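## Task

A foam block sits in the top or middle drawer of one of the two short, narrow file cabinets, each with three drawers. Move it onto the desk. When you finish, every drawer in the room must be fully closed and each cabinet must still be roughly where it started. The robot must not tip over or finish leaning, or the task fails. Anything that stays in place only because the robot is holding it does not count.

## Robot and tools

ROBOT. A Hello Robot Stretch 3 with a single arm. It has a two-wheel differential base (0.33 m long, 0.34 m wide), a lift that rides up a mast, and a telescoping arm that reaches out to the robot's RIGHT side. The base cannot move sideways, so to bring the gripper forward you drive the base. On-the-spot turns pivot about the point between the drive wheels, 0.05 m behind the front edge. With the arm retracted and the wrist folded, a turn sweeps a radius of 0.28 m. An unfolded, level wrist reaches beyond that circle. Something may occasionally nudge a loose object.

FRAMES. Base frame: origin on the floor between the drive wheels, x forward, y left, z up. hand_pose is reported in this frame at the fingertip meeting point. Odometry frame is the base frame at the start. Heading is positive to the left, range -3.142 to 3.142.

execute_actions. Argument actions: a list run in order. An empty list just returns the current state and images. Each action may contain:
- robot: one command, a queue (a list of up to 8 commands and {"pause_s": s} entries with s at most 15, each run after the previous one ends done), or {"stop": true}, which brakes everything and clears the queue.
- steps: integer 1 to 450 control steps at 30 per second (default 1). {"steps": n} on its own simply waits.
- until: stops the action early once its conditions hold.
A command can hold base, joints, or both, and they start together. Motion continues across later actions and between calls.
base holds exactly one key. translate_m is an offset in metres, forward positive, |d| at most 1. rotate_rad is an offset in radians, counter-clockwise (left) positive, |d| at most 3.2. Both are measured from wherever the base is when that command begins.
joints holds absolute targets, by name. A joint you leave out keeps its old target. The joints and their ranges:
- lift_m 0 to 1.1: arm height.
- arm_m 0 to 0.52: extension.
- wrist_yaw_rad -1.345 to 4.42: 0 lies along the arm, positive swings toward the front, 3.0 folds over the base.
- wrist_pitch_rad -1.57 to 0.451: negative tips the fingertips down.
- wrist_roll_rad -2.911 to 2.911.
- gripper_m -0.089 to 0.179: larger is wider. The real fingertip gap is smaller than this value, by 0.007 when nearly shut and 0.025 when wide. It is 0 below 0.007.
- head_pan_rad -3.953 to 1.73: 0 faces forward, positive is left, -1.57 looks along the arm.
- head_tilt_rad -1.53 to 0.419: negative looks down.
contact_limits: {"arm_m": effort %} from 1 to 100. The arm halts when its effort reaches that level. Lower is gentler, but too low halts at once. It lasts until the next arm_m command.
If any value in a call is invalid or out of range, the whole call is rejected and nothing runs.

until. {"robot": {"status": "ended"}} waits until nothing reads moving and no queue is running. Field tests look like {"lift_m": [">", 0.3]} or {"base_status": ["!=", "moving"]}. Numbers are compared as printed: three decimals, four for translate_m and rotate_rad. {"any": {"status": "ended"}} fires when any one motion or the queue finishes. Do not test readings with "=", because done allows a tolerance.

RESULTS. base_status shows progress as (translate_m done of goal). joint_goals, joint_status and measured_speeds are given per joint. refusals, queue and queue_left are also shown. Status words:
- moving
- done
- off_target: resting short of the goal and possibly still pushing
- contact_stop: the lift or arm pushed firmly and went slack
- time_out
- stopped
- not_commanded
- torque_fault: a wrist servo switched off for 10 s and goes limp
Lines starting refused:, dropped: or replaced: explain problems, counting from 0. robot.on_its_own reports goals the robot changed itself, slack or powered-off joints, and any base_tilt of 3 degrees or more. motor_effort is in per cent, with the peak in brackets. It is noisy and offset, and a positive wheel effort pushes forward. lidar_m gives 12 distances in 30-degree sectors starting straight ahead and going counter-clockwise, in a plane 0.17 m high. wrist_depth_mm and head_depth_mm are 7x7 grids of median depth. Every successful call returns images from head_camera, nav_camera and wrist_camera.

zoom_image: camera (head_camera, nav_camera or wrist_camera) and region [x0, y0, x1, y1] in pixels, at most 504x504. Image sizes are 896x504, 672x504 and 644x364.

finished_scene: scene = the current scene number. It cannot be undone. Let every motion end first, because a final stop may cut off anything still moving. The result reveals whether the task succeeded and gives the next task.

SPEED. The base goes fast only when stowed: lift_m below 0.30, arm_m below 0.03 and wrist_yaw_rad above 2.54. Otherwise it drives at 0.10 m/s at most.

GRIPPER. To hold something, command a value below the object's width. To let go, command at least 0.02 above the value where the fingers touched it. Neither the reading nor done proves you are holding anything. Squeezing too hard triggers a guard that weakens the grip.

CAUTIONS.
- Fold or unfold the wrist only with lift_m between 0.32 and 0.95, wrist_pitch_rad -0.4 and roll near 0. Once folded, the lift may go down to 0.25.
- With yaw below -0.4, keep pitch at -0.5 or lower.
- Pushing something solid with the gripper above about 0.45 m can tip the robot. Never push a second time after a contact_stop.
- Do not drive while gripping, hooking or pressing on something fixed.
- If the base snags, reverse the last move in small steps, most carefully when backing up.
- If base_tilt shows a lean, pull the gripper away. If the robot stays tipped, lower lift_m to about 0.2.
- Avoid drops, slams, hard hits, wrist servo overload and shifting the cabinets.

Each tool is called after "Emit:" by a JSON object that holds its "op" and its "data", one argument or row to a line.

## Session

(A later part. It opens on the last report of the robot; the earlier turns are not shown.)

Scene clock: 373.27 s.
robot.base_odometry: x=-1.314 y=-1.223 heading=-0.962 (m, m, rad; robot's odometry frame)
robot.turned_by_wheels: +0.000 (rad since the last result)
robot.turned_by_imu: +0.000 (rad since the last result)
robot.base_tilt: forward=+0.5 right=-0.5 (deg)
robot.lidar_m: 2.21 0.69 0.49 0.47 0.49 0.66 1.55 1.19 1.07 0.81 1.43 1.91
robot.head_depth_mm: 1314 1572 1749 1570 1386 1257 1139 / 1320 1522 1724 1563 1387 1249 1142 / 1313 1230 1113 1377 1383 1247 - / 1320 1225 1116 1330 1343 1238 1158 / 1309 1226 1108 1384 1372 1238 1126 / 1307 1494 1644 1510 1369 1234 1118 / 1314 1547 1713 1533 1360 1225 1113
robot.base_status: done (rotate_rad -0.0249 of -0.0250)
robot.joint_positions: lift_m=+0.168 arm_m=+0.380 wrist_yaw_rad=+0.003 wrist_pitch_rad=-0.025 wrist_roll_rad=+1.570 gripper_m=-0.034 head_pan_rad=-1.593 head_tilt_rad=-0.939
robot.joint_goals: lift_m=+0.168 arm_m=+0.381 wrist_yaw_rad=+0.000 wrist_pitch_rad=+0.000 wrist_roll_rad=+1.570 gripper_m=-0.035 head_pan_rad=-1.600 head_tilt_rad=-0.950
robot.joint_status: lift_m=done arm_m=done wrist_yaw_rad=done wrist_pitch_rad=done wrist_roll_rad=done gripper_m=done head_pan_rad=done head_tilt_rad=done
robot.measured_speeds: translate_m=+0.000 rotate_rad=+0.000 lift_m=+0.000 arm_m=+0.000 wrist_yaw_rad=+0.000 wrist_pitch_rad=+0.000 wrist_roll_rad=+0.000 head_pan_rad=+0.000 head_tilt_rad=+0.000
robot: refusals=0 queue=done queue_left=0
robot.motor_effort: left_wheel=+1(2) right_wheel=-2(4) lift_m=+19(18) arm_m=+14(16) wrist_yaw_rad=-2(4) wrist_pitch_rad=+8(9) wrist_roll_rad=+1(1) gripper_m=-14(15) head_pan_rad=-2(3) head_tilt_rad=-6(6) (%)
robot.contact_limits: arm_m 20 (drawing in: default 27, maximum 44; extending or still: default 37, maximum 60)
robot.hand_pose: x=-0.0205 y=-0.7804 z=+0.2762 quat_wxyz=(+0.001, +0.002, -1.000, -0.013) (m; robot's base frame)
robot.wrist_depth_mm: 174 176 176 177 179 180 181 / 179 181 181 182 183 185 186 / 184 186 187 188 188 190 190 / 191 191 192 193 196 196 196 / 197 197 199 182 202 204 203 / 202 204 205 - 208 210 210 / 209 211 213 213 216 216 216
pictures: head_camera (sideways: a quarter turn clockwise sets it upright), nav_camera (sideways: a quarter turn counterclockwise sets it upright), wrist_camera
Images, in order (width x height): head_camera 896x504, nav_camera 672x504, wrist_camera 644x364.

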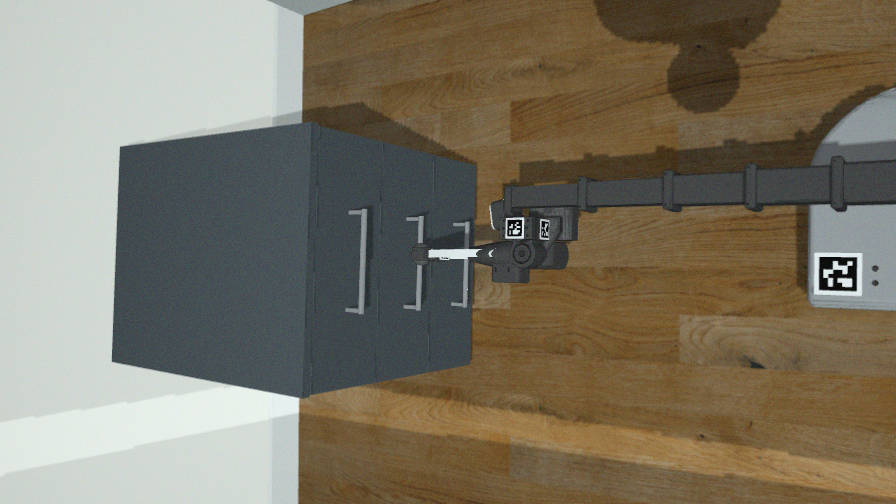

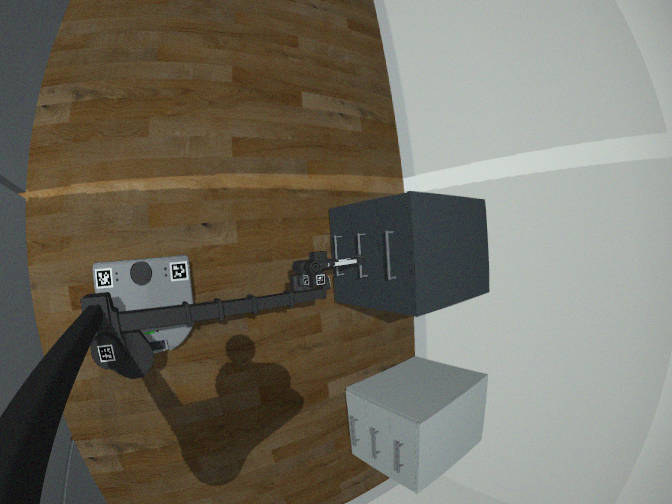

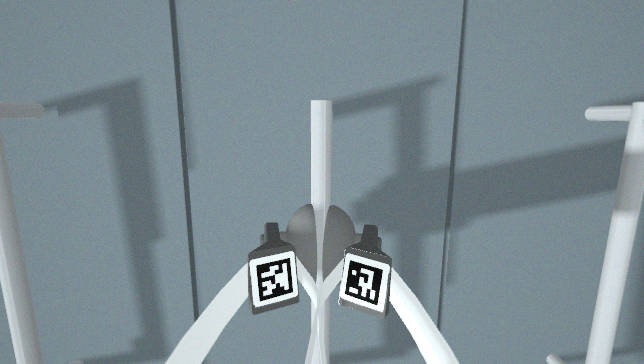

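Emit:
{"op": "execute_actions", "data": {
  "actions": [
    {"robot": [{"joints": {"gripper_m": 0.06}}, {"base": {"rotate_rad": 0.025}, "joints": {"arm_m": 0.31}}, {"base": {"translate_m": -0.87}, "joints": {"arm_m": 0.25, "lift_m": 0.32, "head_tilt_rad": -0.8}}], "steps": 450, "until": {"robot": {"status": "ended"}}}
  ]
}}

Scene clock: 398.23 s.
robot.base_odometry: x=-1.829 y=-0.522 heading=-0.937 (m, m, rad; robot's odometry frame)
robot.turned_by_wheels: +0.025 (rad since the last result)
robot.turned_by_imu: +0.026 (rad since the last result)
robot.base_tilt: forward=+0.5 right=-0.7 (deg)
robot.lidar_m: 1.83 0.67 0.49 0.47 0.49 0.67 0.68 0.71 0.86 0.82 1.03 1.16
robot.head_depth_mm: 1236 1418 1678 1763 1508 1310 1162 / 1233 1421 1627 1706 1488 1315 1160 / 1242 1398 1239 1170 1437 1304 1161 / 1240 1397 1228 1166 1403 1250 1157 / 1229 1401 1226 1168 1413 1297 1146 / 1248 1432 1633 1680 1464 1293 1149 / 1242 1419 1676 1704 1465 1275 1145
robot.base_status: done (translate_m -0.8700 of -0.8700)
robot.joint_positions: lift_m=+0.320 arm_m=+0.250 wrist_yaw_rad=+0.002 wrist_pitch_rad=-0.022 wrist_roll_rad=+1.570 gripper_m=+0.060 head_pan_rad=-1.593 head_tilt_rad=-0.804
robot.joint_goals: lift_m=+0.320 arm_m=+0.250 wrist_yaw_rad=+0.000 wrist_pitch_rad=+0.000 wrist_roll_rad=+1.570 gripper_m=+0.060 head_pan_rad=-1.600 head_tilt_rad=-0.800
robot.joint_status: lift_m=done arm_m=done wrist_yaw_rad=done wrist_pitch_rad=done wrist_roll_rad=done gripper_m=done head_pan_rad=done head_tilt_rad=done
robot.measured_speeds: translate_m=+0.000 rotate_rad=+0.000 lift_m=+0.000 arm_m=+0.000 wrist_yaw_rad=+0.000 wrist_pitch_rad=+0.000 wrist_roll_rad=+0.000 head_pan_rad=+0.000 head_tilt_rad=+0.000
robot: refusals=0 queue=done queue_left=0
robot.motor_effort: left_wheel=-2(8) right_wheel=+3(7) lift_m=+24(25) arm_m=-4(15) wrist_yaw_rad=-1(2) wrist_pitch_rad=+7(8) wrist_roll_rad=+1(1) gripper_m=+1(84) head_pan_rad=-2(3) head_tilt_rad=+2(20) (%)
robot.hand_pose: x=-0.0208 y=-0.6510 z=+0.4286 quat_wxyz=(+0.001, +0.001, -1.000, -0.011) (m; robot's base frame)
robot.wrist_depth_mm: 800 805 306 304 305 309 308 / 833 840 314 311 314 315 317 / 850 839 322 320 323 327 326 / 866 881 333 328 330 331 335 / 878 895 907 339 338 341 346 / 920 926 349 349 - 354 356 / 949 976 363 359 362 365 365
pictures: head_camera (sideways: a quarter turn clockwise sets it upright), nav_camera (sideways: a quarter turn counterclockwise sets it upright), wrist_camera
Images, in order (width x height): head_camera 896x504, nav_camera 672x504, wrist_camera 644x364.

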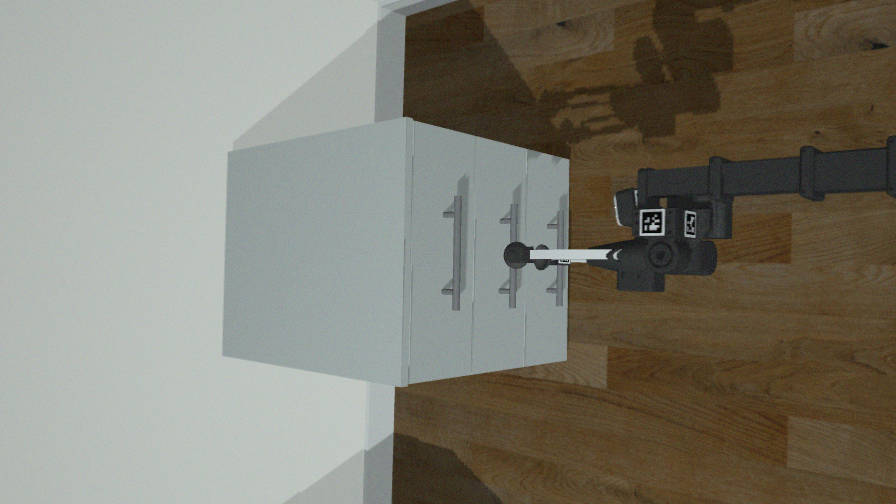

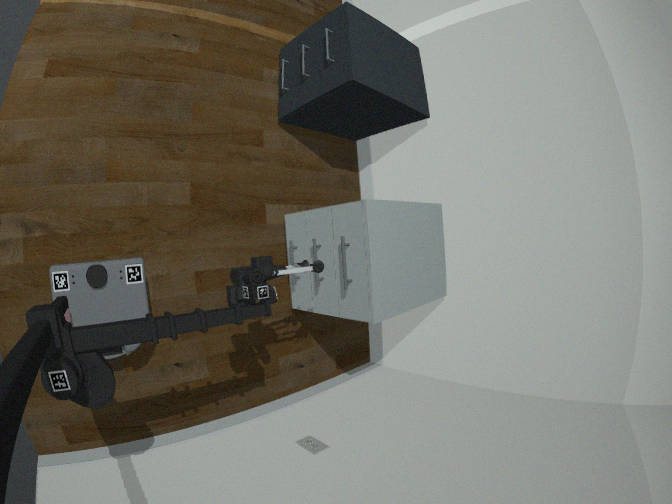

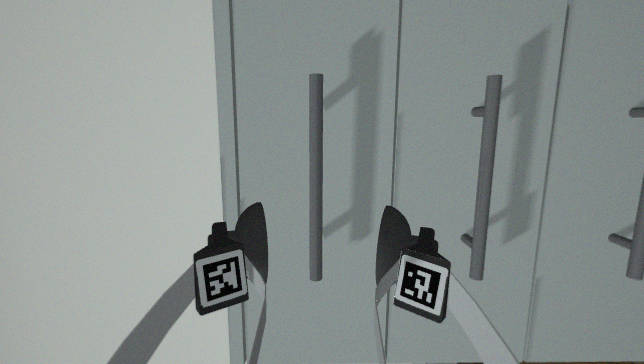

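Emit:
{"op": "execute_actions", "data": {
  "actions": [
    {"robot": [{"joints": {"lift_m": 0.323, "arm_m": 0.388}, "contact_limits": {"arm_m": 20}}, {"joints": {"gripper_m": -0.035}}, {"joints": {"arm_m": 0.07, "head_tilt_rad": -0.92}, "contact_limits": {"arm_m": 18}}], "steps": 400, "until": {"robot": {"status": "ended"}}}
  ]
}}

Scene clock: 423.47 s.
robot.base_odometry: x=-1.829 y=-0.522 heading=-0.937 (m, m, rad; robot's odometry frame)
robot.turned_by_wheels: +0.000 (rad since the last result)
robot.turned_by_imu: +0.000 (rad since the last result)
robot.base_tilt: forward=+0.6 right=-0.5 (deg)
robot.lidar_m: 1.83 0.67 0.49 0.47 0.49 0.67 0.68 0.71 0.85 0.82 1.03 1.15
robot.head_depth_mm: 1291 1505 1782 1609 1407 1266 1140 / 1299 1474 1739 1585 1404 1259 1151 / 1293 1287 1130 1342 1399 1290 - / 1306 1283 1132 1337 1394 1286 1145 / 1296 1282 1129 1341 1401 1240 1141 / 1304 1477 1719 1565 1386 1229 1126 / 1303 1521 1713 1564 1370 1235 1114
robot.base_status: done (translate_m -0.8700 of -0.8700)
robot.joint_positions: lift_m=+0.323 arm_m=+0.070 wrist_yaw_rad=+0.002 wrist_pitch_rad=-0.019 wrist_roll_rad=+1.570 gripper_m=-0.034 head_pan_rad=-1.593 head_tilt_rad=-0.909
robot.joint_goals: lift_m=+0.323 arm_m=+0.070 wrist_yaw_rad=+0.000 wrist_pitch_rad=+0.000 wrist_roll_rad=+1.570 gripper_m=-0.035 head_pan_rad=-1.600 head_tilt_rad=-0.920
robot.joint_status: lift_m=done arm_m=done wrist_yaw_rad=done wrist_pitch_rad=done wrist_roll_rad=done gripper_m=done head_pan_rad=done head_tilt_rad=done
robot.measured_speeds: translate_m=+0.000 rotate_rad=+0.000 lift_m=+0.000 arm_m=+0.000 wrist_yaw_rad=+0.000 wrist_pitch_rad=+0.000 wrist_roll_rad=+0.000 head_pan_rad=+0.000 head_tilt_rad=+0.000
robot: refusals=0 queue=done queue_left=0
robot.motor_effort: left_wheel=-2(2) right_wheel=+2(2) lift_m=+24(25) arm_m=-4(9) wrist_yaw_rad=-1(2) wrist_pitch_rad=+6(7) wrist_roll_rad=+0(1) gripper_m=-12(88) head_pan_rad=-2(2) head_tilt_rad=-5(18) (%)
robot.contact_limits: arm_m 18 (drawing in: default 27, maximum 44; extending or still: default 37, maximum 60)
robot.hand_pose: x=-0.0209 y=-0.4710 z=+0.4323 quat_wxyz=(+0.001, +0.001, -1.000, -0.010) (m; robot's base frame)
robot.wrist_depth_mm: 974 943 961 478 476 476 478 / - - - 480 483 488 484 / - - - 491 502 502 499 / - - - 509 513 513 506 / - - - - 523 523 506 / - - - - - 654 505 / - - - - - 745 502
pictures: head_camera (sideways: a quarter turn clockwise sets it upright), nav_camera (sideways: a quarter turn counterclockwise sets it upright), wrist_camera
Images, in order (width x height): head_camera 896x504, nav_camera 672x504, wrist_camera 644x364.

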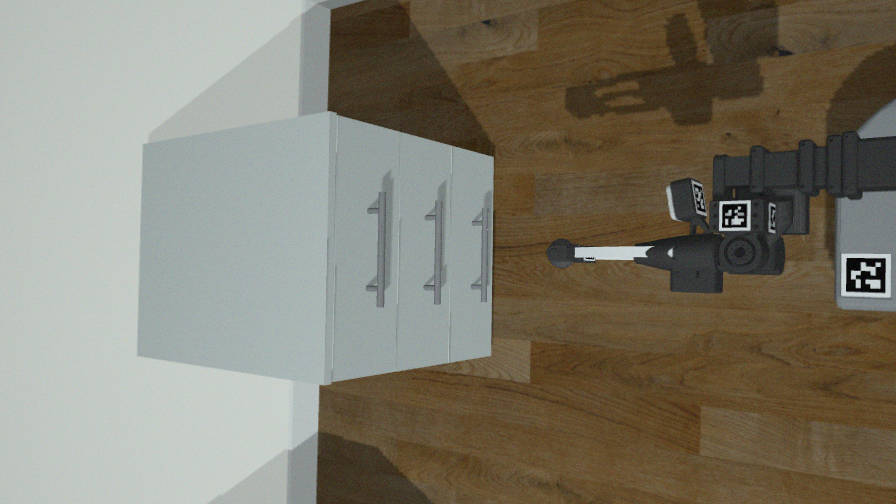

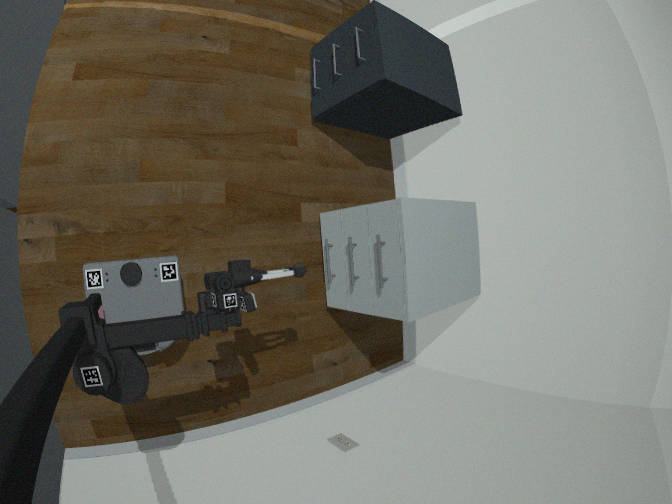

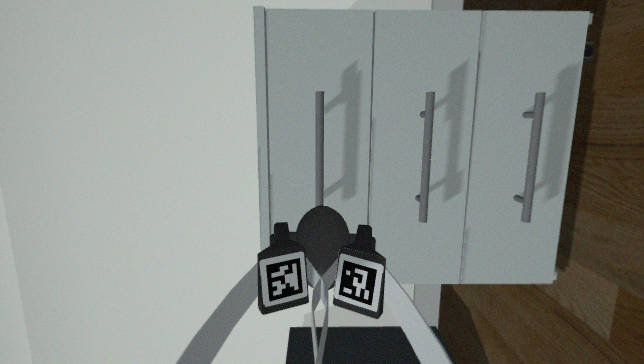

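Emit:
{"op": "execute_actions", "data": {
  "actions": [
    {"robot": {"joints": {"gripper_m": 0.05, "arm_m": 0.397}, "contact_limits": {"arm_m": 15}}, "steps": 300, "until": {"robot": {"status": "ended"}}}
  ]
}}

Scene clock: 432.80 s.
robot.base_odometry: x=-1.829 y=-0.522 heading=-0.937 (m, m, rad; robot's odometry frame)
robot.turned_by_wheels: +0.000 (rad since the last result)
robot.turned_by_imu: +0.000 (rad since the last result)
robot.base_tilt: forward=+0.4 right=-0.6 (deg)
robot.lidar_m: 1.83 0.67 0.49 0.47 0.49 0.67 0.68 0.71 0.85 0.82 1.03 1.16
robot.head_depth_mm: 1283 1517 1779 1595 1412 1262 1140 / 1287 1476 1715 1595 1409 1262 1154 / 1290 1295 1133 1285 1402 1256 - / 1297 1287 1130 1287 1394 1253 1156 / 1298 1276 1129 1324 1398 1240 1142 / 1289 1471 1733 1575 1379 1246 1122 / 1300 1525 1721 1572 1388 1239 1117
robot.base_status: done (translate_m -0.8700 of -0.8700)
robot.joint_positions: lift_m=+0.323 arm_m=+0.397 wrist_yaw_rad=+0.002 wrist_pitch_rad=-0.019 wrist_roll_rad=+1.570 gripper_m=+0.050 head_pan_rad=-1.593 head_tilt_rad=-0.909
robot.joint_goals: lift_m=+0.323 arm_m=+0.397 wrist_yaw_rad=+0.000 wrist_pitch_rad=+0.000 wrist_roll_rad=+1.570 gripper_m=+0.050 head_pan_rad=-1.600 head_tilt_rad=-0.920
robot.joint_status: lift_m=done arm_m=done wrist_yaw_rad=done wrist_pitch_rad=done wrist_roll_rad=done gripper_m=done head_pan_rad=done head_tilt_rad=done
robot.measured_speeds: translate_m=+0.000 rotate_rad=+0.000 lift_m=+0.000 arm_m=+0.000 wrist_yaw_rad=+0.000 wrist_pitch_rad=+0.000 wrist_roll_rad=+0.000 head_pan_rad=+0.000 head_tilt_rad=+0.000
robot: refusals=0 queue=done queue_left=0
robot.motor_effort: left_wheel=-2(2) right_wheel=+2(2) lift_m=+24(24) arm_m=+4(3) wrist_yaw_rad=-1(1) wrist_pitch_rad=+6(6) wrist_roll_rad=+1(1) gripper_m=+1(79) head_pan_rad=-2(2) head_tilt_rad=-6(6) (%)
robot.contact_limits: arm_m 15 (drawing in: default 27, maximum 44; extending or still: default 37, maximum 60)
robot.hand_pose: x=-0.0209 y=-0.7974 z=+0.4323 quat_wxyz=(+0.001, +0.001, -1.000, -0.010) (m; robot's base frame)
robot.wrist_depth_mm: 666 169 167 168 170 170 171 / 701 685 172 171 174 175 175 / 711 702 177 177 179 180 180 / 723 735 182 183 183 185 185 / 746 745 187 187 188 191 190 / 771 768 - 193 - 196 195 / 801 794 198 199 201 202 191
pictures: head_camera (sideways: a quarter turn clockwise sets it upright), nav_camera (sideways: a quarter turn counterclockwise sets it upright), wrist_camera
Images, in order (width x height): head_camera 896x504, nav_camera 672x504, wrist_camera 644x364.

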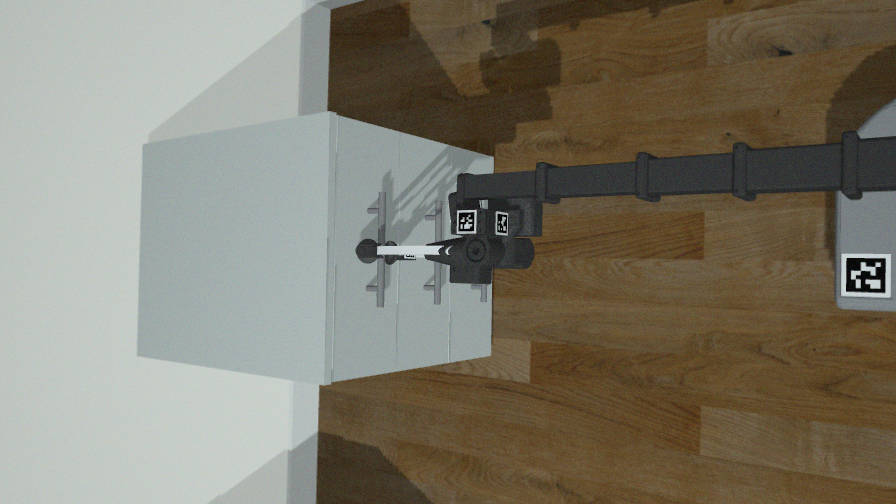

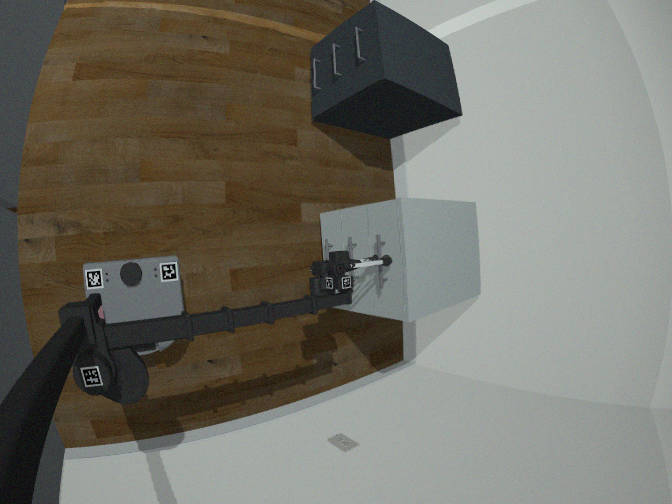

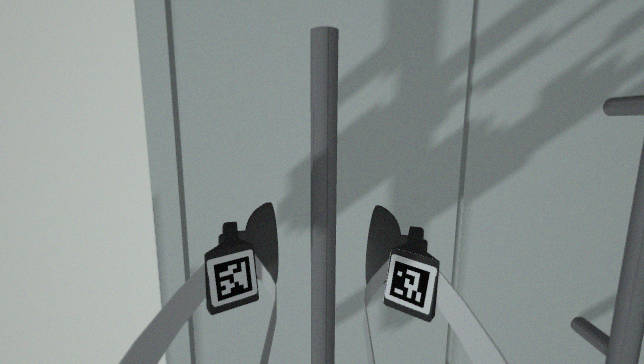

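Emit:
{"op": "execute_actions", "data": {
  "actions": [
    {"robot": {"joints": {"arm_m": 0.403}, "contact_limits": {"arm_m": 12}}, "steps": 100, "until": {"robot": {"status": "ended"}}},
    {"robot": {"joints": {"gripper_m": -0.07}}, "steps": 100, "until": {"robot": {"status": "ended"}}},
    {"robot": {"joints": {"arm_m": 0.35}}, "steps": 150, "until": {"robot": {"status": "ended"}}}
  ]
}}

Scene clock: 441.73 s.
robot.base_odometry: x=-1.829 y=-0.522 heading=-0.937 (m, m, rad; robot's odometry frame)
robot.turned_by_wheels: +0.000 (rad since the last result)
robot.turned_by_imu: +0.000 (rad since the last result)
robot.base_tilt: forward=+0.4 right=-0.4 (deg)
robot.lidar_m: 1.83 0.68 0.49 0.47 0.49 0.67 0.68 0.71 0.86 0.82 1.03 1.15
robot.head_depth_mm: 1288 1519 1741 1599 1413 1265 1139 / 1297 1475 1727 1565 1410 1258 1146 / 1293 1291 1109 1318 1398 1248 - / 1296 1275 1108 1294 1369 1247 1153 / 1294 1266 1101 1341 1387 1243 1138 / 1295 1495 1683 1559 1391 1240 1124 / 1297 1520 1741 1554 1380 1232 1119
robot.base_status: done (translate_m -0.8700 of -0.8700)
robot.joint_positions: lift_m=+0.323 arm_m=+0.350 wrist_yaw_rad=+0.001 wrist_pitch_rad=-0.018 wrist_roll_rad=+1.570 gripper_m=-0.062 head_pan_rad=-1.593 head_tilt_rad=-0.910
robot.joint_goals: lift_m=+0.323 arm_m=+0.350 wrist_yaw_rad=+0.000 wrist_pitch_rad=+0.000 wrist_roll_rad=+1.570 gripper_m=-0.064 head_pan_rad=-1.600 head_tilt_rad=-0.920
robot.joint_status: lift_m=done arm_m=done wrist_yaw_rad=done wrist_pitch_rad=done wrist_roll_rad=done gripper_m=done head_pan_rad=done head_tilt_rad=done
robot.measured_speeds: translate_m=+0.000 rotate_rad=+0.000 lift_m=+0.000 arm_m=+0.000 wrist_yaw_rad=+0.000 wrist_pitch_rad=+0.000 wrist_roll_rad=+0.000 head_pan_rad=+0.000 head_tilt_rad=+0.000
robot: refusals=0 queue=done queue_left=0
robot.on_its_own: gripper_m is held at -0.064, not at your -0.070, by its stall guard, which is still easing
robot.motor_effort: left_wheel=-2(4) right_wheel=+2(4) lift_m=+23(25) arm_m=-4(12) wrist_yaw_rad=+0(2) wrist_pitch_rad=+6(7) wrist_roll_rad=+0(0) gripper_m=-25(100) head_pan_rad=-2(2) head_tilt_rad=-5(6) (%)
robot.hand_pose: x=-0.0211 y=-0.7511 z=+0.4327 quat_wxyz=(+0.001, +0.001, -1.000, -0.009) (m; robot's base frame)
robot.wrist_depth_mm: 698 725 163 162 164 215 218 / 737 727 167 166 168 222 220 / 755 762 171 172 174 228 228 / 776 765 176 176 178 234 235 / 808 807 181 148 183 242 240 / 843 833 186 188 187 247 249 / 853 849 192 193 195 255 257
pictures: head_camera (sideways: a quarter turn clockwise sets it upright), nav_camera (sideways: a quarter turn counterclockwise sets it upright), wrist_camera
Images, in order (width x height): head_camera 896x504, nav_camera 672x504, wrist_camera 644x364.

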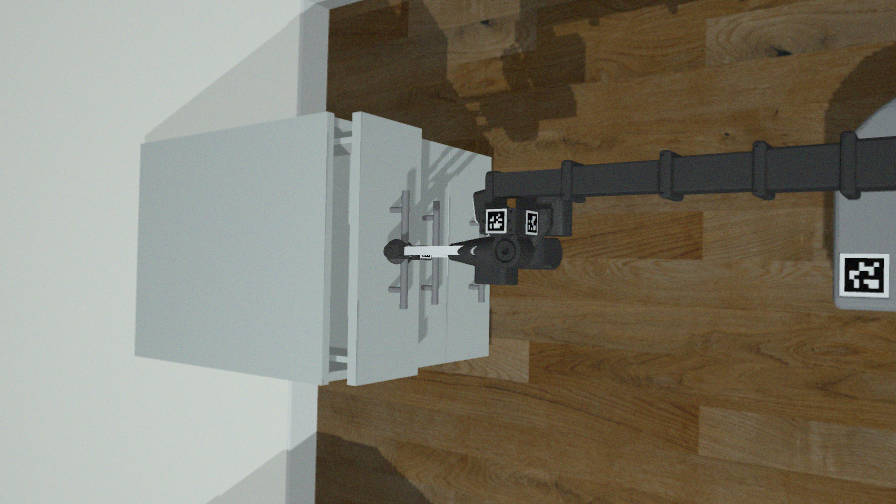

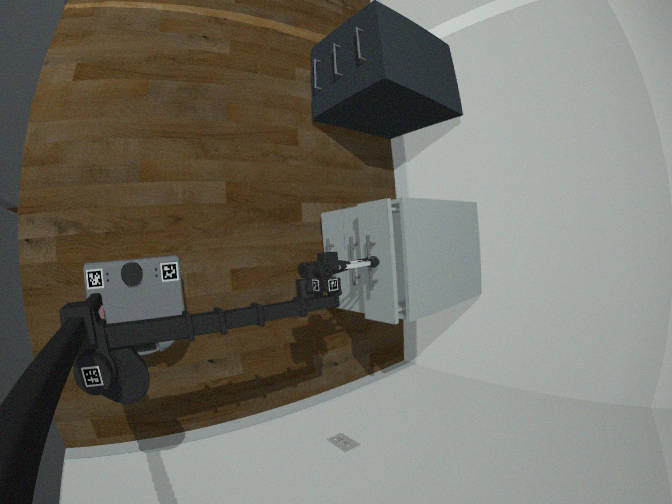

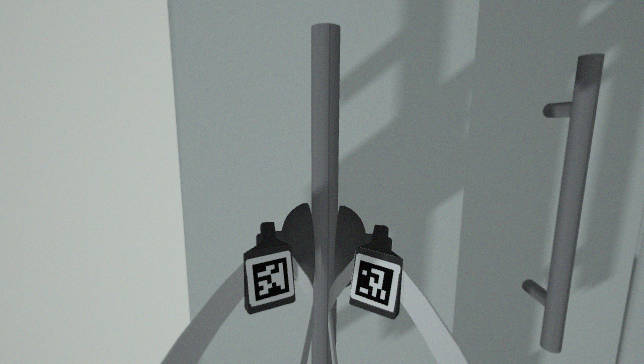

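Emit:
{"op": "execute_actions", "data": {
  "actions": [
    {"robot": {"joints": {"arm_m": 0.08, "gripper_m": -0.04}, "contact_limits": {"arm_m": 18}}, "steps": 300, "until": {"robot": {"status": "ended"}}}
  ]
}}

Scene clock: 451.00 s.
robot.base_odometry: x=-1.829 y=-0.522 heading=-0.937 (m, m, rad; robot's odometry frame)
robot.turned_by_wheels: +0.000 (rad since the last result)
robot.turned_by_imu: +0.000 (rad since the last result)
robot.base_tilt: forward=+0.4 right=-0.7 (deg)
robot.lidar_m: 1.82 0.67 0.49 0.47 0.49 0.67 0.68 0.71 0.85 0.82 1.03 1.15
robot.head_depth_mm: 1298 1509 1750 1604 1400 1262 1149 / 1296 1478 1725 1562 1352 1248 1152 / 1298 1287 1166 1120 1333 1285 - / 1292 1278 1161 1122 1326 - 1149 / 1299 1278 1160 1112 1325 1249 1143 / 1293 1501 1720 1537 1338 1241 1123 / 1299 1525 1739 1563 1375 1239 1114
robot.base_status: done (translate_m -0.8700 of -0.8700)
robot.joint_positions: lift_m=+0.323 arm_m=+0.080 wrist_yaw_rad=-0.007 wrist_pitch_rad=-0.022 wrist_roll_rad=+1.570 gripper_m=-0.039 head_pan_rad=-1.593 head_tilt_rad=-0.910
robot.joint_goals: lift_m=+0.323 arm_m=+0.080 wrist_yaw_rad=+0.000 wrist_pitch_rad=+0.000 wrist_roll_rad=+1.570 gripper_m=-0.040 head_pan_rad=-1.600 head_tilt_rad=-0.920
robot.joint_status: lift_m=done arm_m=done wrist_yaw_rad=done wrist_pitch_rad=done wrist_roll_rad=done gripper_m=done head_pan_rad=done head_tilt_rad=done
robot.measured_speeds: translate_m=+0.000 rotate_rad=+0.000 lift_m=+0.000 arm_m=+0.000 wrist_yaw_rad=+0.000 wrist_pitch_rad=+0.000 wrist_roll_rad=+0.000 head_pan_rad=+0.000 head_tilt_rad=+0.000
robot: refusals=0 queue=done queue_left=0
robot.motor_effort: left_wheel=-2(2) right_wheel=+4(4) lift_m=+23(23) arm_m=-5(9) wrist_yaw_rad=+5(5) wrist_pitch_rad=+7(7) wrist_roll_rad=+1(0) gripper_m=-18(27) head_pan_rad=-2(2) head_tilt_rad=-5(5) (%)
robot.contact_limits: arm_m 18 (drawing in: default 27, maximum 44; extending or still: default 37, maximum 60)
robot.hand_pose: x=-0.0232 y=-0.4810 z=+0.4316 quat_wxyz=(+0.001, -0.004, -1.000, -0.011) (m; robot's base frame)
robot.wrist_depth_mm: 951 946 163 164 166 467 472 / - - 168 168 169 481 481 / - - 171 172 174 490 493 / - - 177 176 179 505 506 / - - 181 148 184 523 505 / - - 185 188 189 531 501 / - - 193 192 194 736 501
pictures: head_camera (sideways: a quarter turn clockwise sets it upright), nav_camera (sideways: a quarter turn counterclockwise sets it upright), wrist_camera
Images, in order (width x height): head_camera 896x504, nav_camera 672x504, wrist_camera 644x364.

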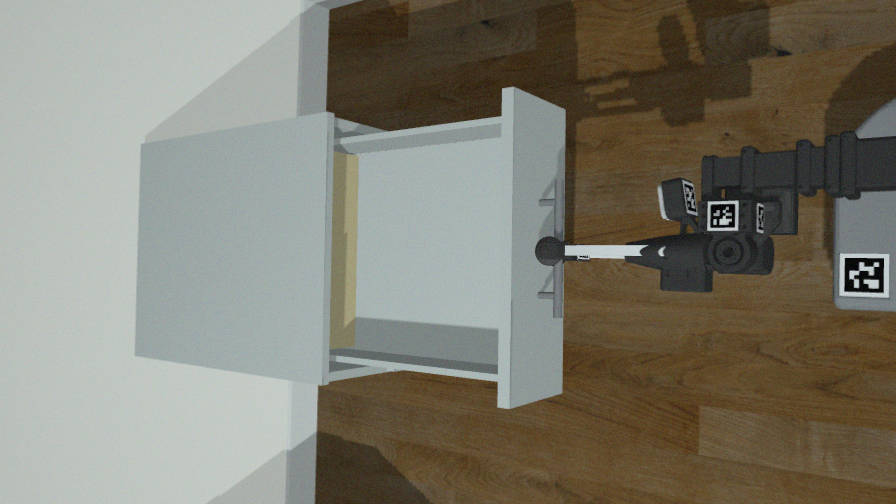

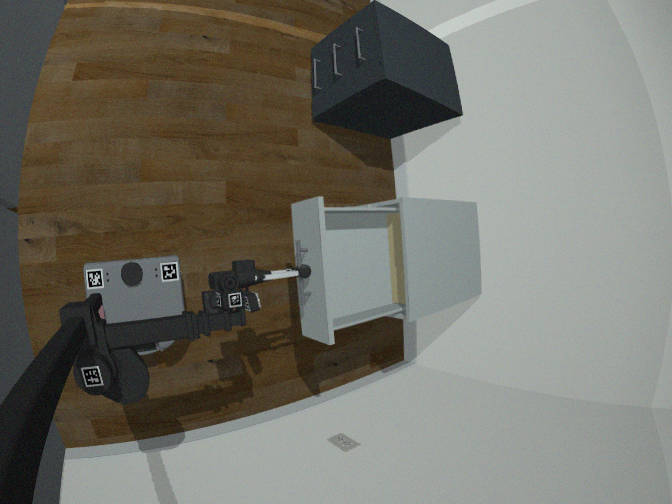

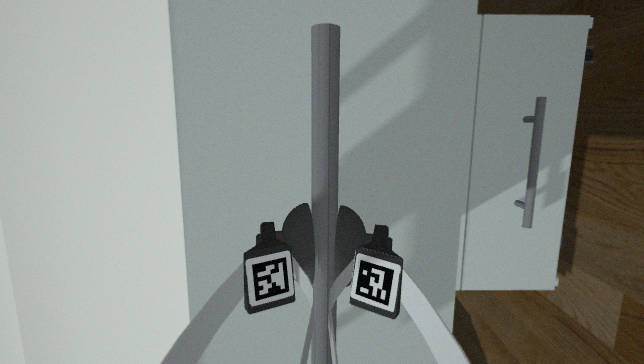

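Emit:
{"op": "execute_actions", "data": {
  "actions": [
    {"robot": {"joints": {"arm_m": 0.406}, "contact_limits": {"arm_m": 16}}, "steps": 300, "until": {"robot": {"status": "ended"}}}
  ]
}}

Scene clock: 459.53 s.
robot.base_odometry: x=-1.829 y=-0.522 heading=-0.937 (m, m, rad; robot's odometry frame)
robot.turned_by_wheels: +0.000 (rad since the last result)
robot.turned_by_imu: +0.000 (rad since the last result)
robot.base_tilt: forward=+0.5 right=-0.8 (deg)
robot.lidar_m: 1.82 0.67 0.49 0.47 0.49 0.67 0.68 0.71 0.86 0.82 1.03 1.16
robot.head_depth_mm: 1290 1515 1760 1619 1413 1266 1139 / 1298 1486 1737 1590 1411 1253 1153 / 1304 1287 1133 1300 1387 1251 - / 1292 1276 1133 1254 1399 1247 1154 / 1296 1275 1127 1346 1385 1247 1146 / 1296 1481 1738 1558 1381 1236 1118 / 1298 1512 1736 1558 1368 1242 1116
robot.base_status: done (translate_m -0.8700 of -0.8700)
robot.joint_positions: lift_m=+0.323 arm_m=+0.405 wrist_yaw_rad=+0.002 wrist_pitch_rad=-0.020 wrist_roll_rad=+1.570 gripper_m=-0.039 head_pan_rad=-1.593 head_tilt_rad=-0.910
robot.joint_goals: lift_m=+0.323 arm_m=+0.406 wrist_yaw_rad=+0.000 wrist_pitch_rad=+0.000 wrist_roll_rad=+1.570 gripper_m=-0.040 head_pan_rad=-1.600 head_tilt_rad=-0.920
robot.joint_status: lift_m=done arm_m=done wrist_yaw_rad=done wrist_pitch_rad=done wrist_roll_rad=done gripper_m=done head_pan_rad=done head_tilt_rad=done
robot.measured_speeds: translate_m=+0.000 rotate_rad=+0.000 lift_m=+0.000 arm_m=+0.000 wrist_yaw_rad=+0.000 wrist_pitch_rad=+0.000 wrist_roll_rad=+0.000 head_pan_rad=+0.000 head_tilt_rad=+0.000
robot: refusals=0 queue=done queue_left=0
robot.motor_effort: left_wheel=-2(3) right_wheel=+2(5) lift_m=+23(23) arm_m=+11(11) wrist_yaw_rad=-1(5) wrist_pitch_rad=+6(7) wrist_roll_rad=+0(0) gripper_m=-18(18) head_pan_rad=-3(2) head_tilt_rad=-5(5) (%)
robot.contact_limits: arm_m 16 (drawing in: default 27, maximum 44; extending or still: default 37, maximum 60)
robot.hand_pose: x=-0.0210 y=-0.8058 z=+0.4322 quat_wxyz=(+0.001, +0.001, -1.000, -0.010) (m; robot's base frame)
robot.wrist_depth_mm: 669 166 163 163 164 165 166 / 678 168 167 166 168 169 169 / 708 701 171 170 173 174 175 / 715 719 176 176 178 179 180 / 756 741 181 147 183 183 184 / 770 765 185 187 188 190 191 / 784 788 192 193 195 196 194
pictures: head_camera (sideways: a quarter turn clockwise sets it upright), nav_camera (sideways: a quarter turn counterclockwise sets it upright), wrist_camera
Images, in order (width x height): head_camera 896x504, nav_camera 672x504, wrist_camera 644x364.

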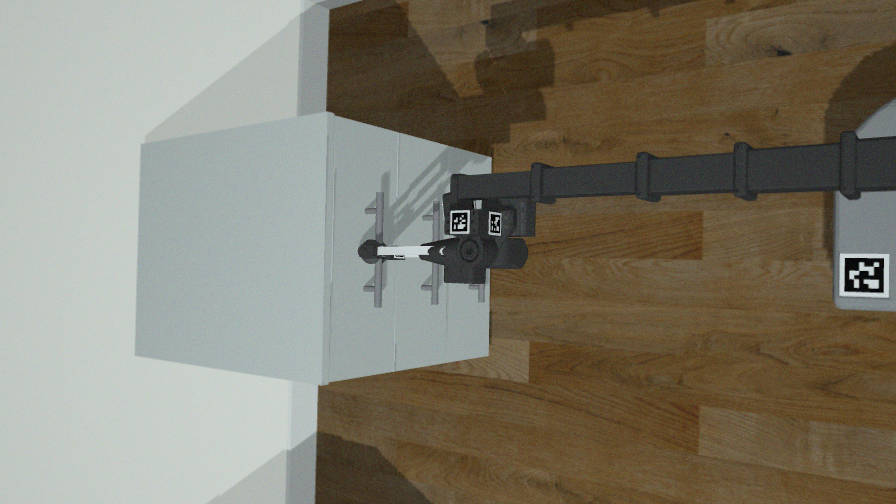

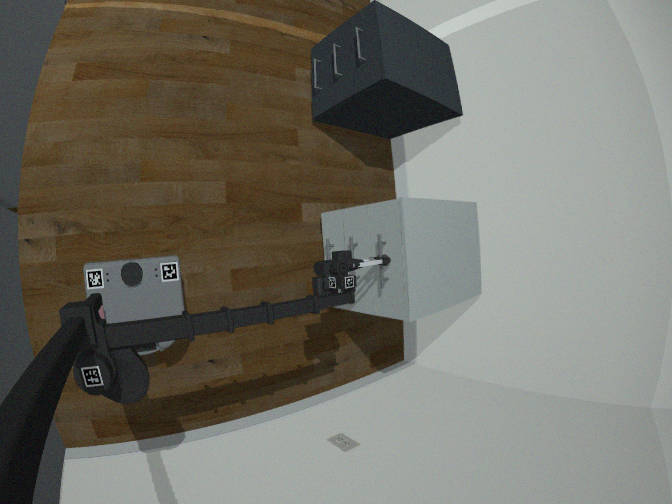

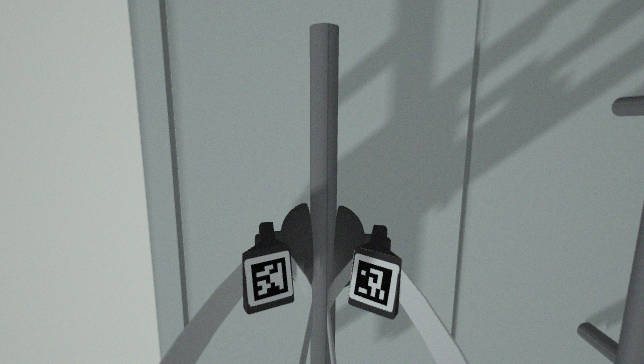

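Emit:
{"op": "execute_actions", "data": {
  "actions": [
    {"robot": [{"joints": {"gripper_m": 0.06}}, {"joints": {"arm_m": 0.345}}, {"joints": {"lift_m": 0.168}}, {"joints": {"arm_m": 0.401}, "contact_limits": {"arm_m": 12}}], "steps": 400, "until": {"robot": {"status": "ended"}}}
  ]
}}

Scene clock: 469.97 s.
robot.base_odometry: x=-1.829 y=-0.522 heading=-0.937 (m, m, rad; robot's odometry frame)
robot.turned_by_wheels: +0.000 (rad since the last result)
robot.turned_by_imu: +0.000 (rad since the last result)
robot.base_tilt: forward=+0.4 right=-0.5 (deg)
robot.lidar_m: 1.82 0.67 0.49 0.47 0.49 0.67 0.68 0.71 0.86 0.82 1.03 1.15
robot.head_depth_mm: 1299 1510 1757 1598 1411 1258 1146 / 1303 1478 1709 1588 1409 1253 1151 / 1289 1286 1132 1348 1396 1251 1151 / 1299 1283 1132 1295 1355 1252 1149 / 1295 1263 1123 1340 1387 1244 1141 / 1298 1492 1733 1565 1387 1242 1122 / 1299 1519 1733 1568 1379 1238 1121
robot.base_status: done (translate_m -0.8700 of -0.8700)
robot.joint_positions: lift_m=+0.168 arm_m=+0.401 wrist_yaw_rad=+0.001 wrist_pitch_rad=-0.022 wrist_roll_rad=+1.570 gripper_m=+0.060 head_pan_rad=-1.593 head_tilt_rad=-0.910
robot.joint_goals: lift_m=+0.168 arm_m=+0.401 wrist_yaw_rad=+0.000 wrist_pitch_rad=+0.000 wrist_roll_rad=+1.570 gripper_m=+0.060 head_pan_rad=-1.600 head_tilt_rad=-0.920
robot.joint_status: lift_m=done arm_m=done wrist_yaw_rad=done wrist_pitch_rad=done wrist_roll_rad=done gripper_m=done head_pan_rad=done head_tilt_rad=done
robot.measured_speeds: translate_m=+0.000 rotate_rad=+0.000 lift_m=+0.000 arm_m=+0.000 wrist_yaw_rad=+0.000 wrist_pitch_rad=+0.000 wrist_roll_rad=+0.000 head_pan_rad=+0.000 head_tilt_rad=+0.000
robot: refusals=0 queue=done queue_left=0
robot.motor_effort: left_wheel=-2(2) right_wheel=+2(2) lift_m=+18(24) arm_m=+4(13) wrist_yaw_rad=-1(1) wrist_pitch_rad=+7(18) wrist_roll_rad=+0(0) gripper_m=+1(87) head_pan_rad=-2(3) head_tilt_rad=-5(5) (%)
robot.contact_limits: arm_m 12 (drawing in: default 27, maximum 44; extending or still: default 37, maximum 60)
robot.hand_pose: x=-0.0210 y=-0.8013 z=+0.2769 quat_wxyz=(+0.001, +0.001, -1.000, -0.011) (m; robot's base frame)
robot.wrist_depth_mm: 165 165 167 167 168 169 170 / 169 169 171 171 172 174 174 / 174 175 176 175 178 179 179 / 178 180 180 180 182 183 184 / 183 184 185 186 187 189 189 / 190 189 192 192 - 194 194 / 193 195 197 197 200 201 199
pictures: head_camera (sideways: a quarter turn clockwise sets it upright), nav_camera (sideways: a quarter turn counterclockwise sets it upright), wrist_camera
Images, in order (width x height): head_camera 896x504, nav_camera 672x504, wrist_camera 644x364.

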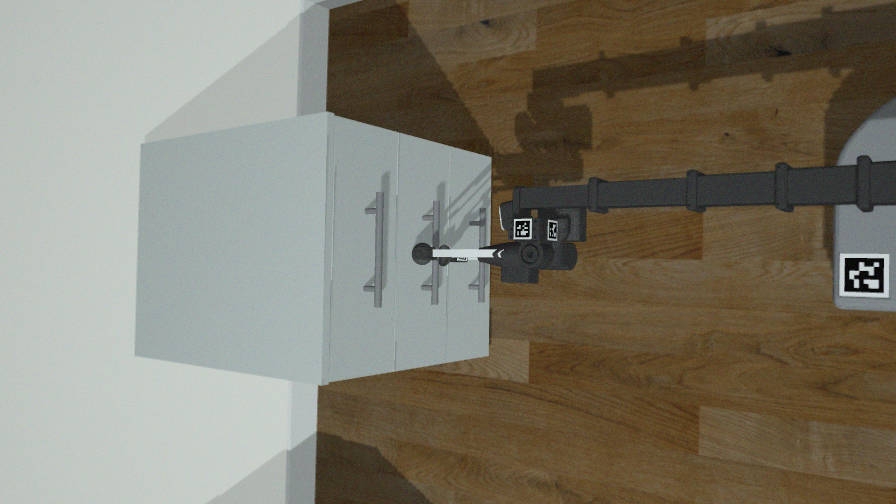

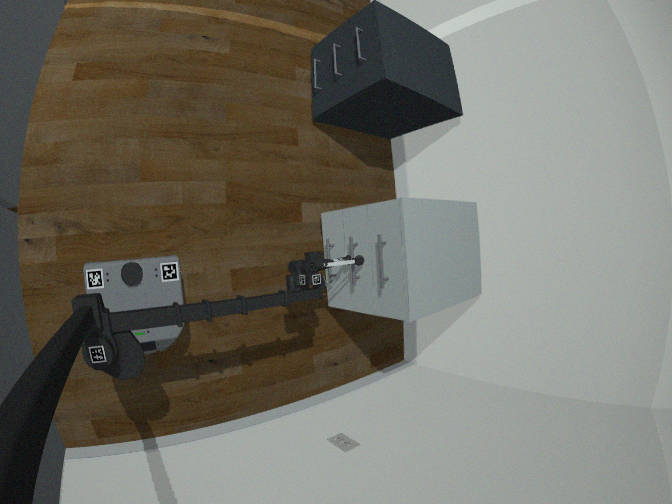

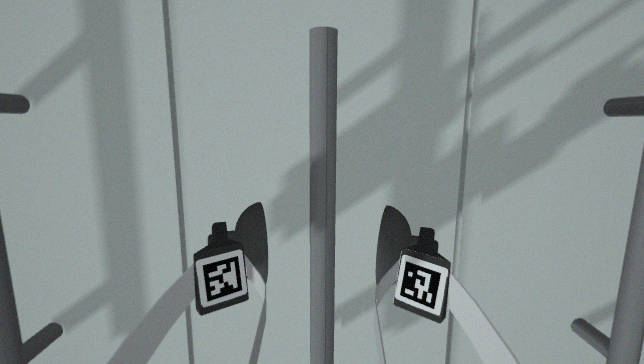

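Emit:
{"op": "execute_actions", "data": {
  "actions": [
    {"robot": [{"joints": {"gripper_m": -0.05}}, {"joints": {"arm_m": 0.08, "head_tilt_rad": -0.98}, "contact_limits": {"arm_m": 20}}], "steps": 400, "until": {"robot": {"status": "ended"}}}
  ]
}}

Scene clock: 481.37 s.
robot.base_odometry: x=-1.829 y=-0.522 heading=-0.937 (m, m, rad; robot's odometry frame)
robot.turned_by_wheels: +0.000 (rad since the last result)
robot.turned_by_imu: +0.000 (rad since the last result)
robot.base_tilt: forward=+0.5 right=-0.5 (deg)
robot.lidar_m: 1.83 0.67 0.49 0.47 0.49 0.67 0.68 0.71 0.86 0.82 1.03 1.16
robot.head_depth_mm: 1331 1573 1737 1535 1377 1242 1133 / 1338 1499 1668 1529 1351 1243 1158 / 1306 1180 1135 1242 1305 1246 - / 1308 1170 1117 1256 1296 1219 - / 1310 1174 1128 1240 1308 1222 1120 / 1334 1552 1684 1504 1328 1219 1111 / 1336 1599 1687 1498 1344 1223 1110
robot.base_status: done (translate_m -0.8700 of -0.8700)
robot.joint_positions: lift_m=+0.168 arm_m=+0.080 wrist_yaw_rad=-0.008 wrist_pitch_rad=-0.024 wrist_roll_rad=+1.569 gripper_m=-0.046 head_pan_rad=-1.593 head_tilt_rad=-0.968
robot.joint_goals: lift_m=+0.168 arm_m=+0.080 wrist_yaw_rad=+0.000 wrist_pitch_rad=+0.000 wrist_roll_rad=+1.570 gripper_m=-0.047 head_pan_rad=-1.600 head_tilt_rad=-0.980
robot.joint_status: lift_m=done arm_m=done wrist_yaw_rad=done wrist_pitch_rad=done wrist_roll_rad=done gripper_m=done head_pan_rad=done head_tilt_rad=done
robot.measured_speeds: translate_m=+0.000 rotate_rad=+0.000 lift_m=+0.000 arm_m=+0.000 wrist_yaw_rad=+0.000 wrist_pitch_rad=+0.000 wrist_roll_rad=+0.000 head_pan_rad=+0.000 head_tilt_rad=+0.000
robot: refusals=0 queue=done queue_left=0
robot.motor_effort: left_wheel=-2(3) right_wheel=+4(5) lift_m=+19(19) arm_m=-4(8) wrist_yaw_rad=+6(6) wrist_pitch_rad=+8(8) wrist_roll_rad=+1(1) gripper_m=-20(99) head_pan_rad=-2(2) head_tilt_rad=-6(16) (%)
robot.contact_limits: arm_m 20 (drawing in: default 27, maximum 44; extending or still: default 37, maximum 60)
robot.hand_pose: x=-0.0234 y=-0.4809 z=+0.2764 quat_wxyz=(+0.001, -0.004, -1.000, -0.012) (m; robot's base frame)
robot.wrist_depth_mm: 953 940 166 167 168 449 321 / - 980 171 170 172 449 323 / - - 174 175 177 468 321 / - - 179 179 181 476 322 / - - 184 150 186 475 319 / - - 189 160 192 475 323 / - - 195 195 198 475 322
pictures: head_camera (sideways: a quarter turn clockwise sets it upright), nav_camera (sideways: a quarter turn counterclockwise sets it upright), wrist_camera
Images, in order (width x height): head_camera 896x504, nav_camera 672x504, wrist_camera 644x364.

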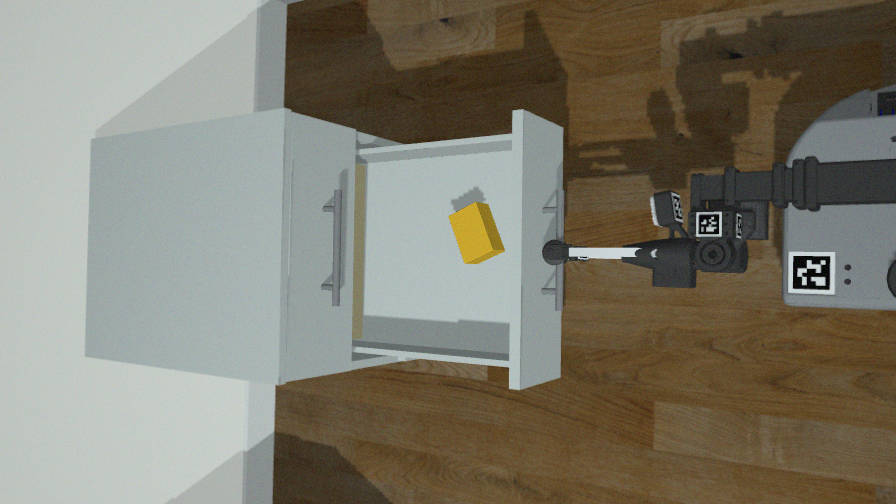

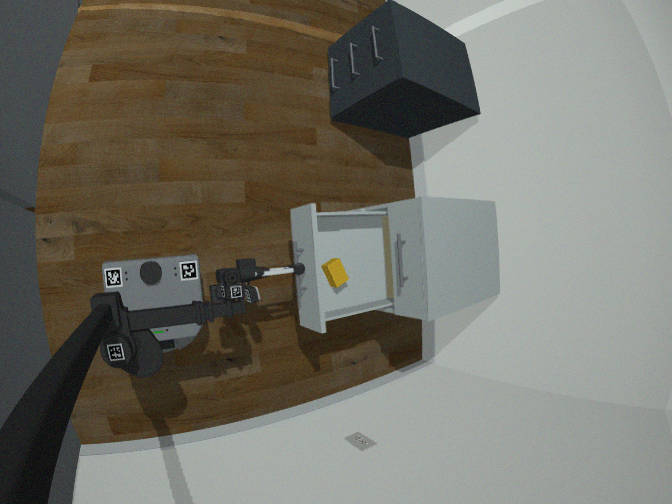

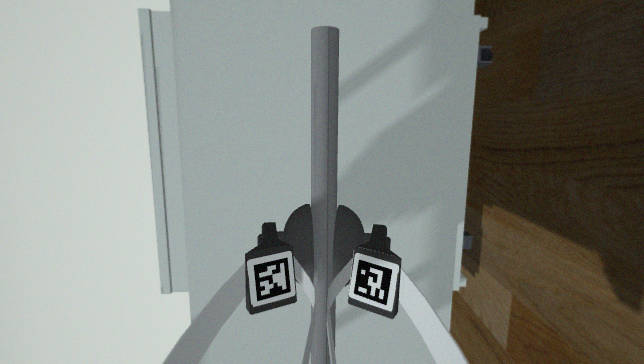

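There's the yellow foam block. Let me zoom in.

Emit:
{"op": "zoom_image", "data": {
  "camera": "head_camera",
  "region": [420, 170, 580, 290]
}}

Region (420, 170, 580, 290) of head_camera's 896x504 image, scaled by 3.150, with more detail than that image has; it fills the top 378 rows of this view, and the rest is white.

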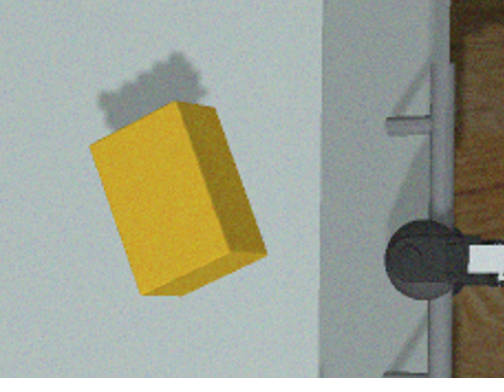

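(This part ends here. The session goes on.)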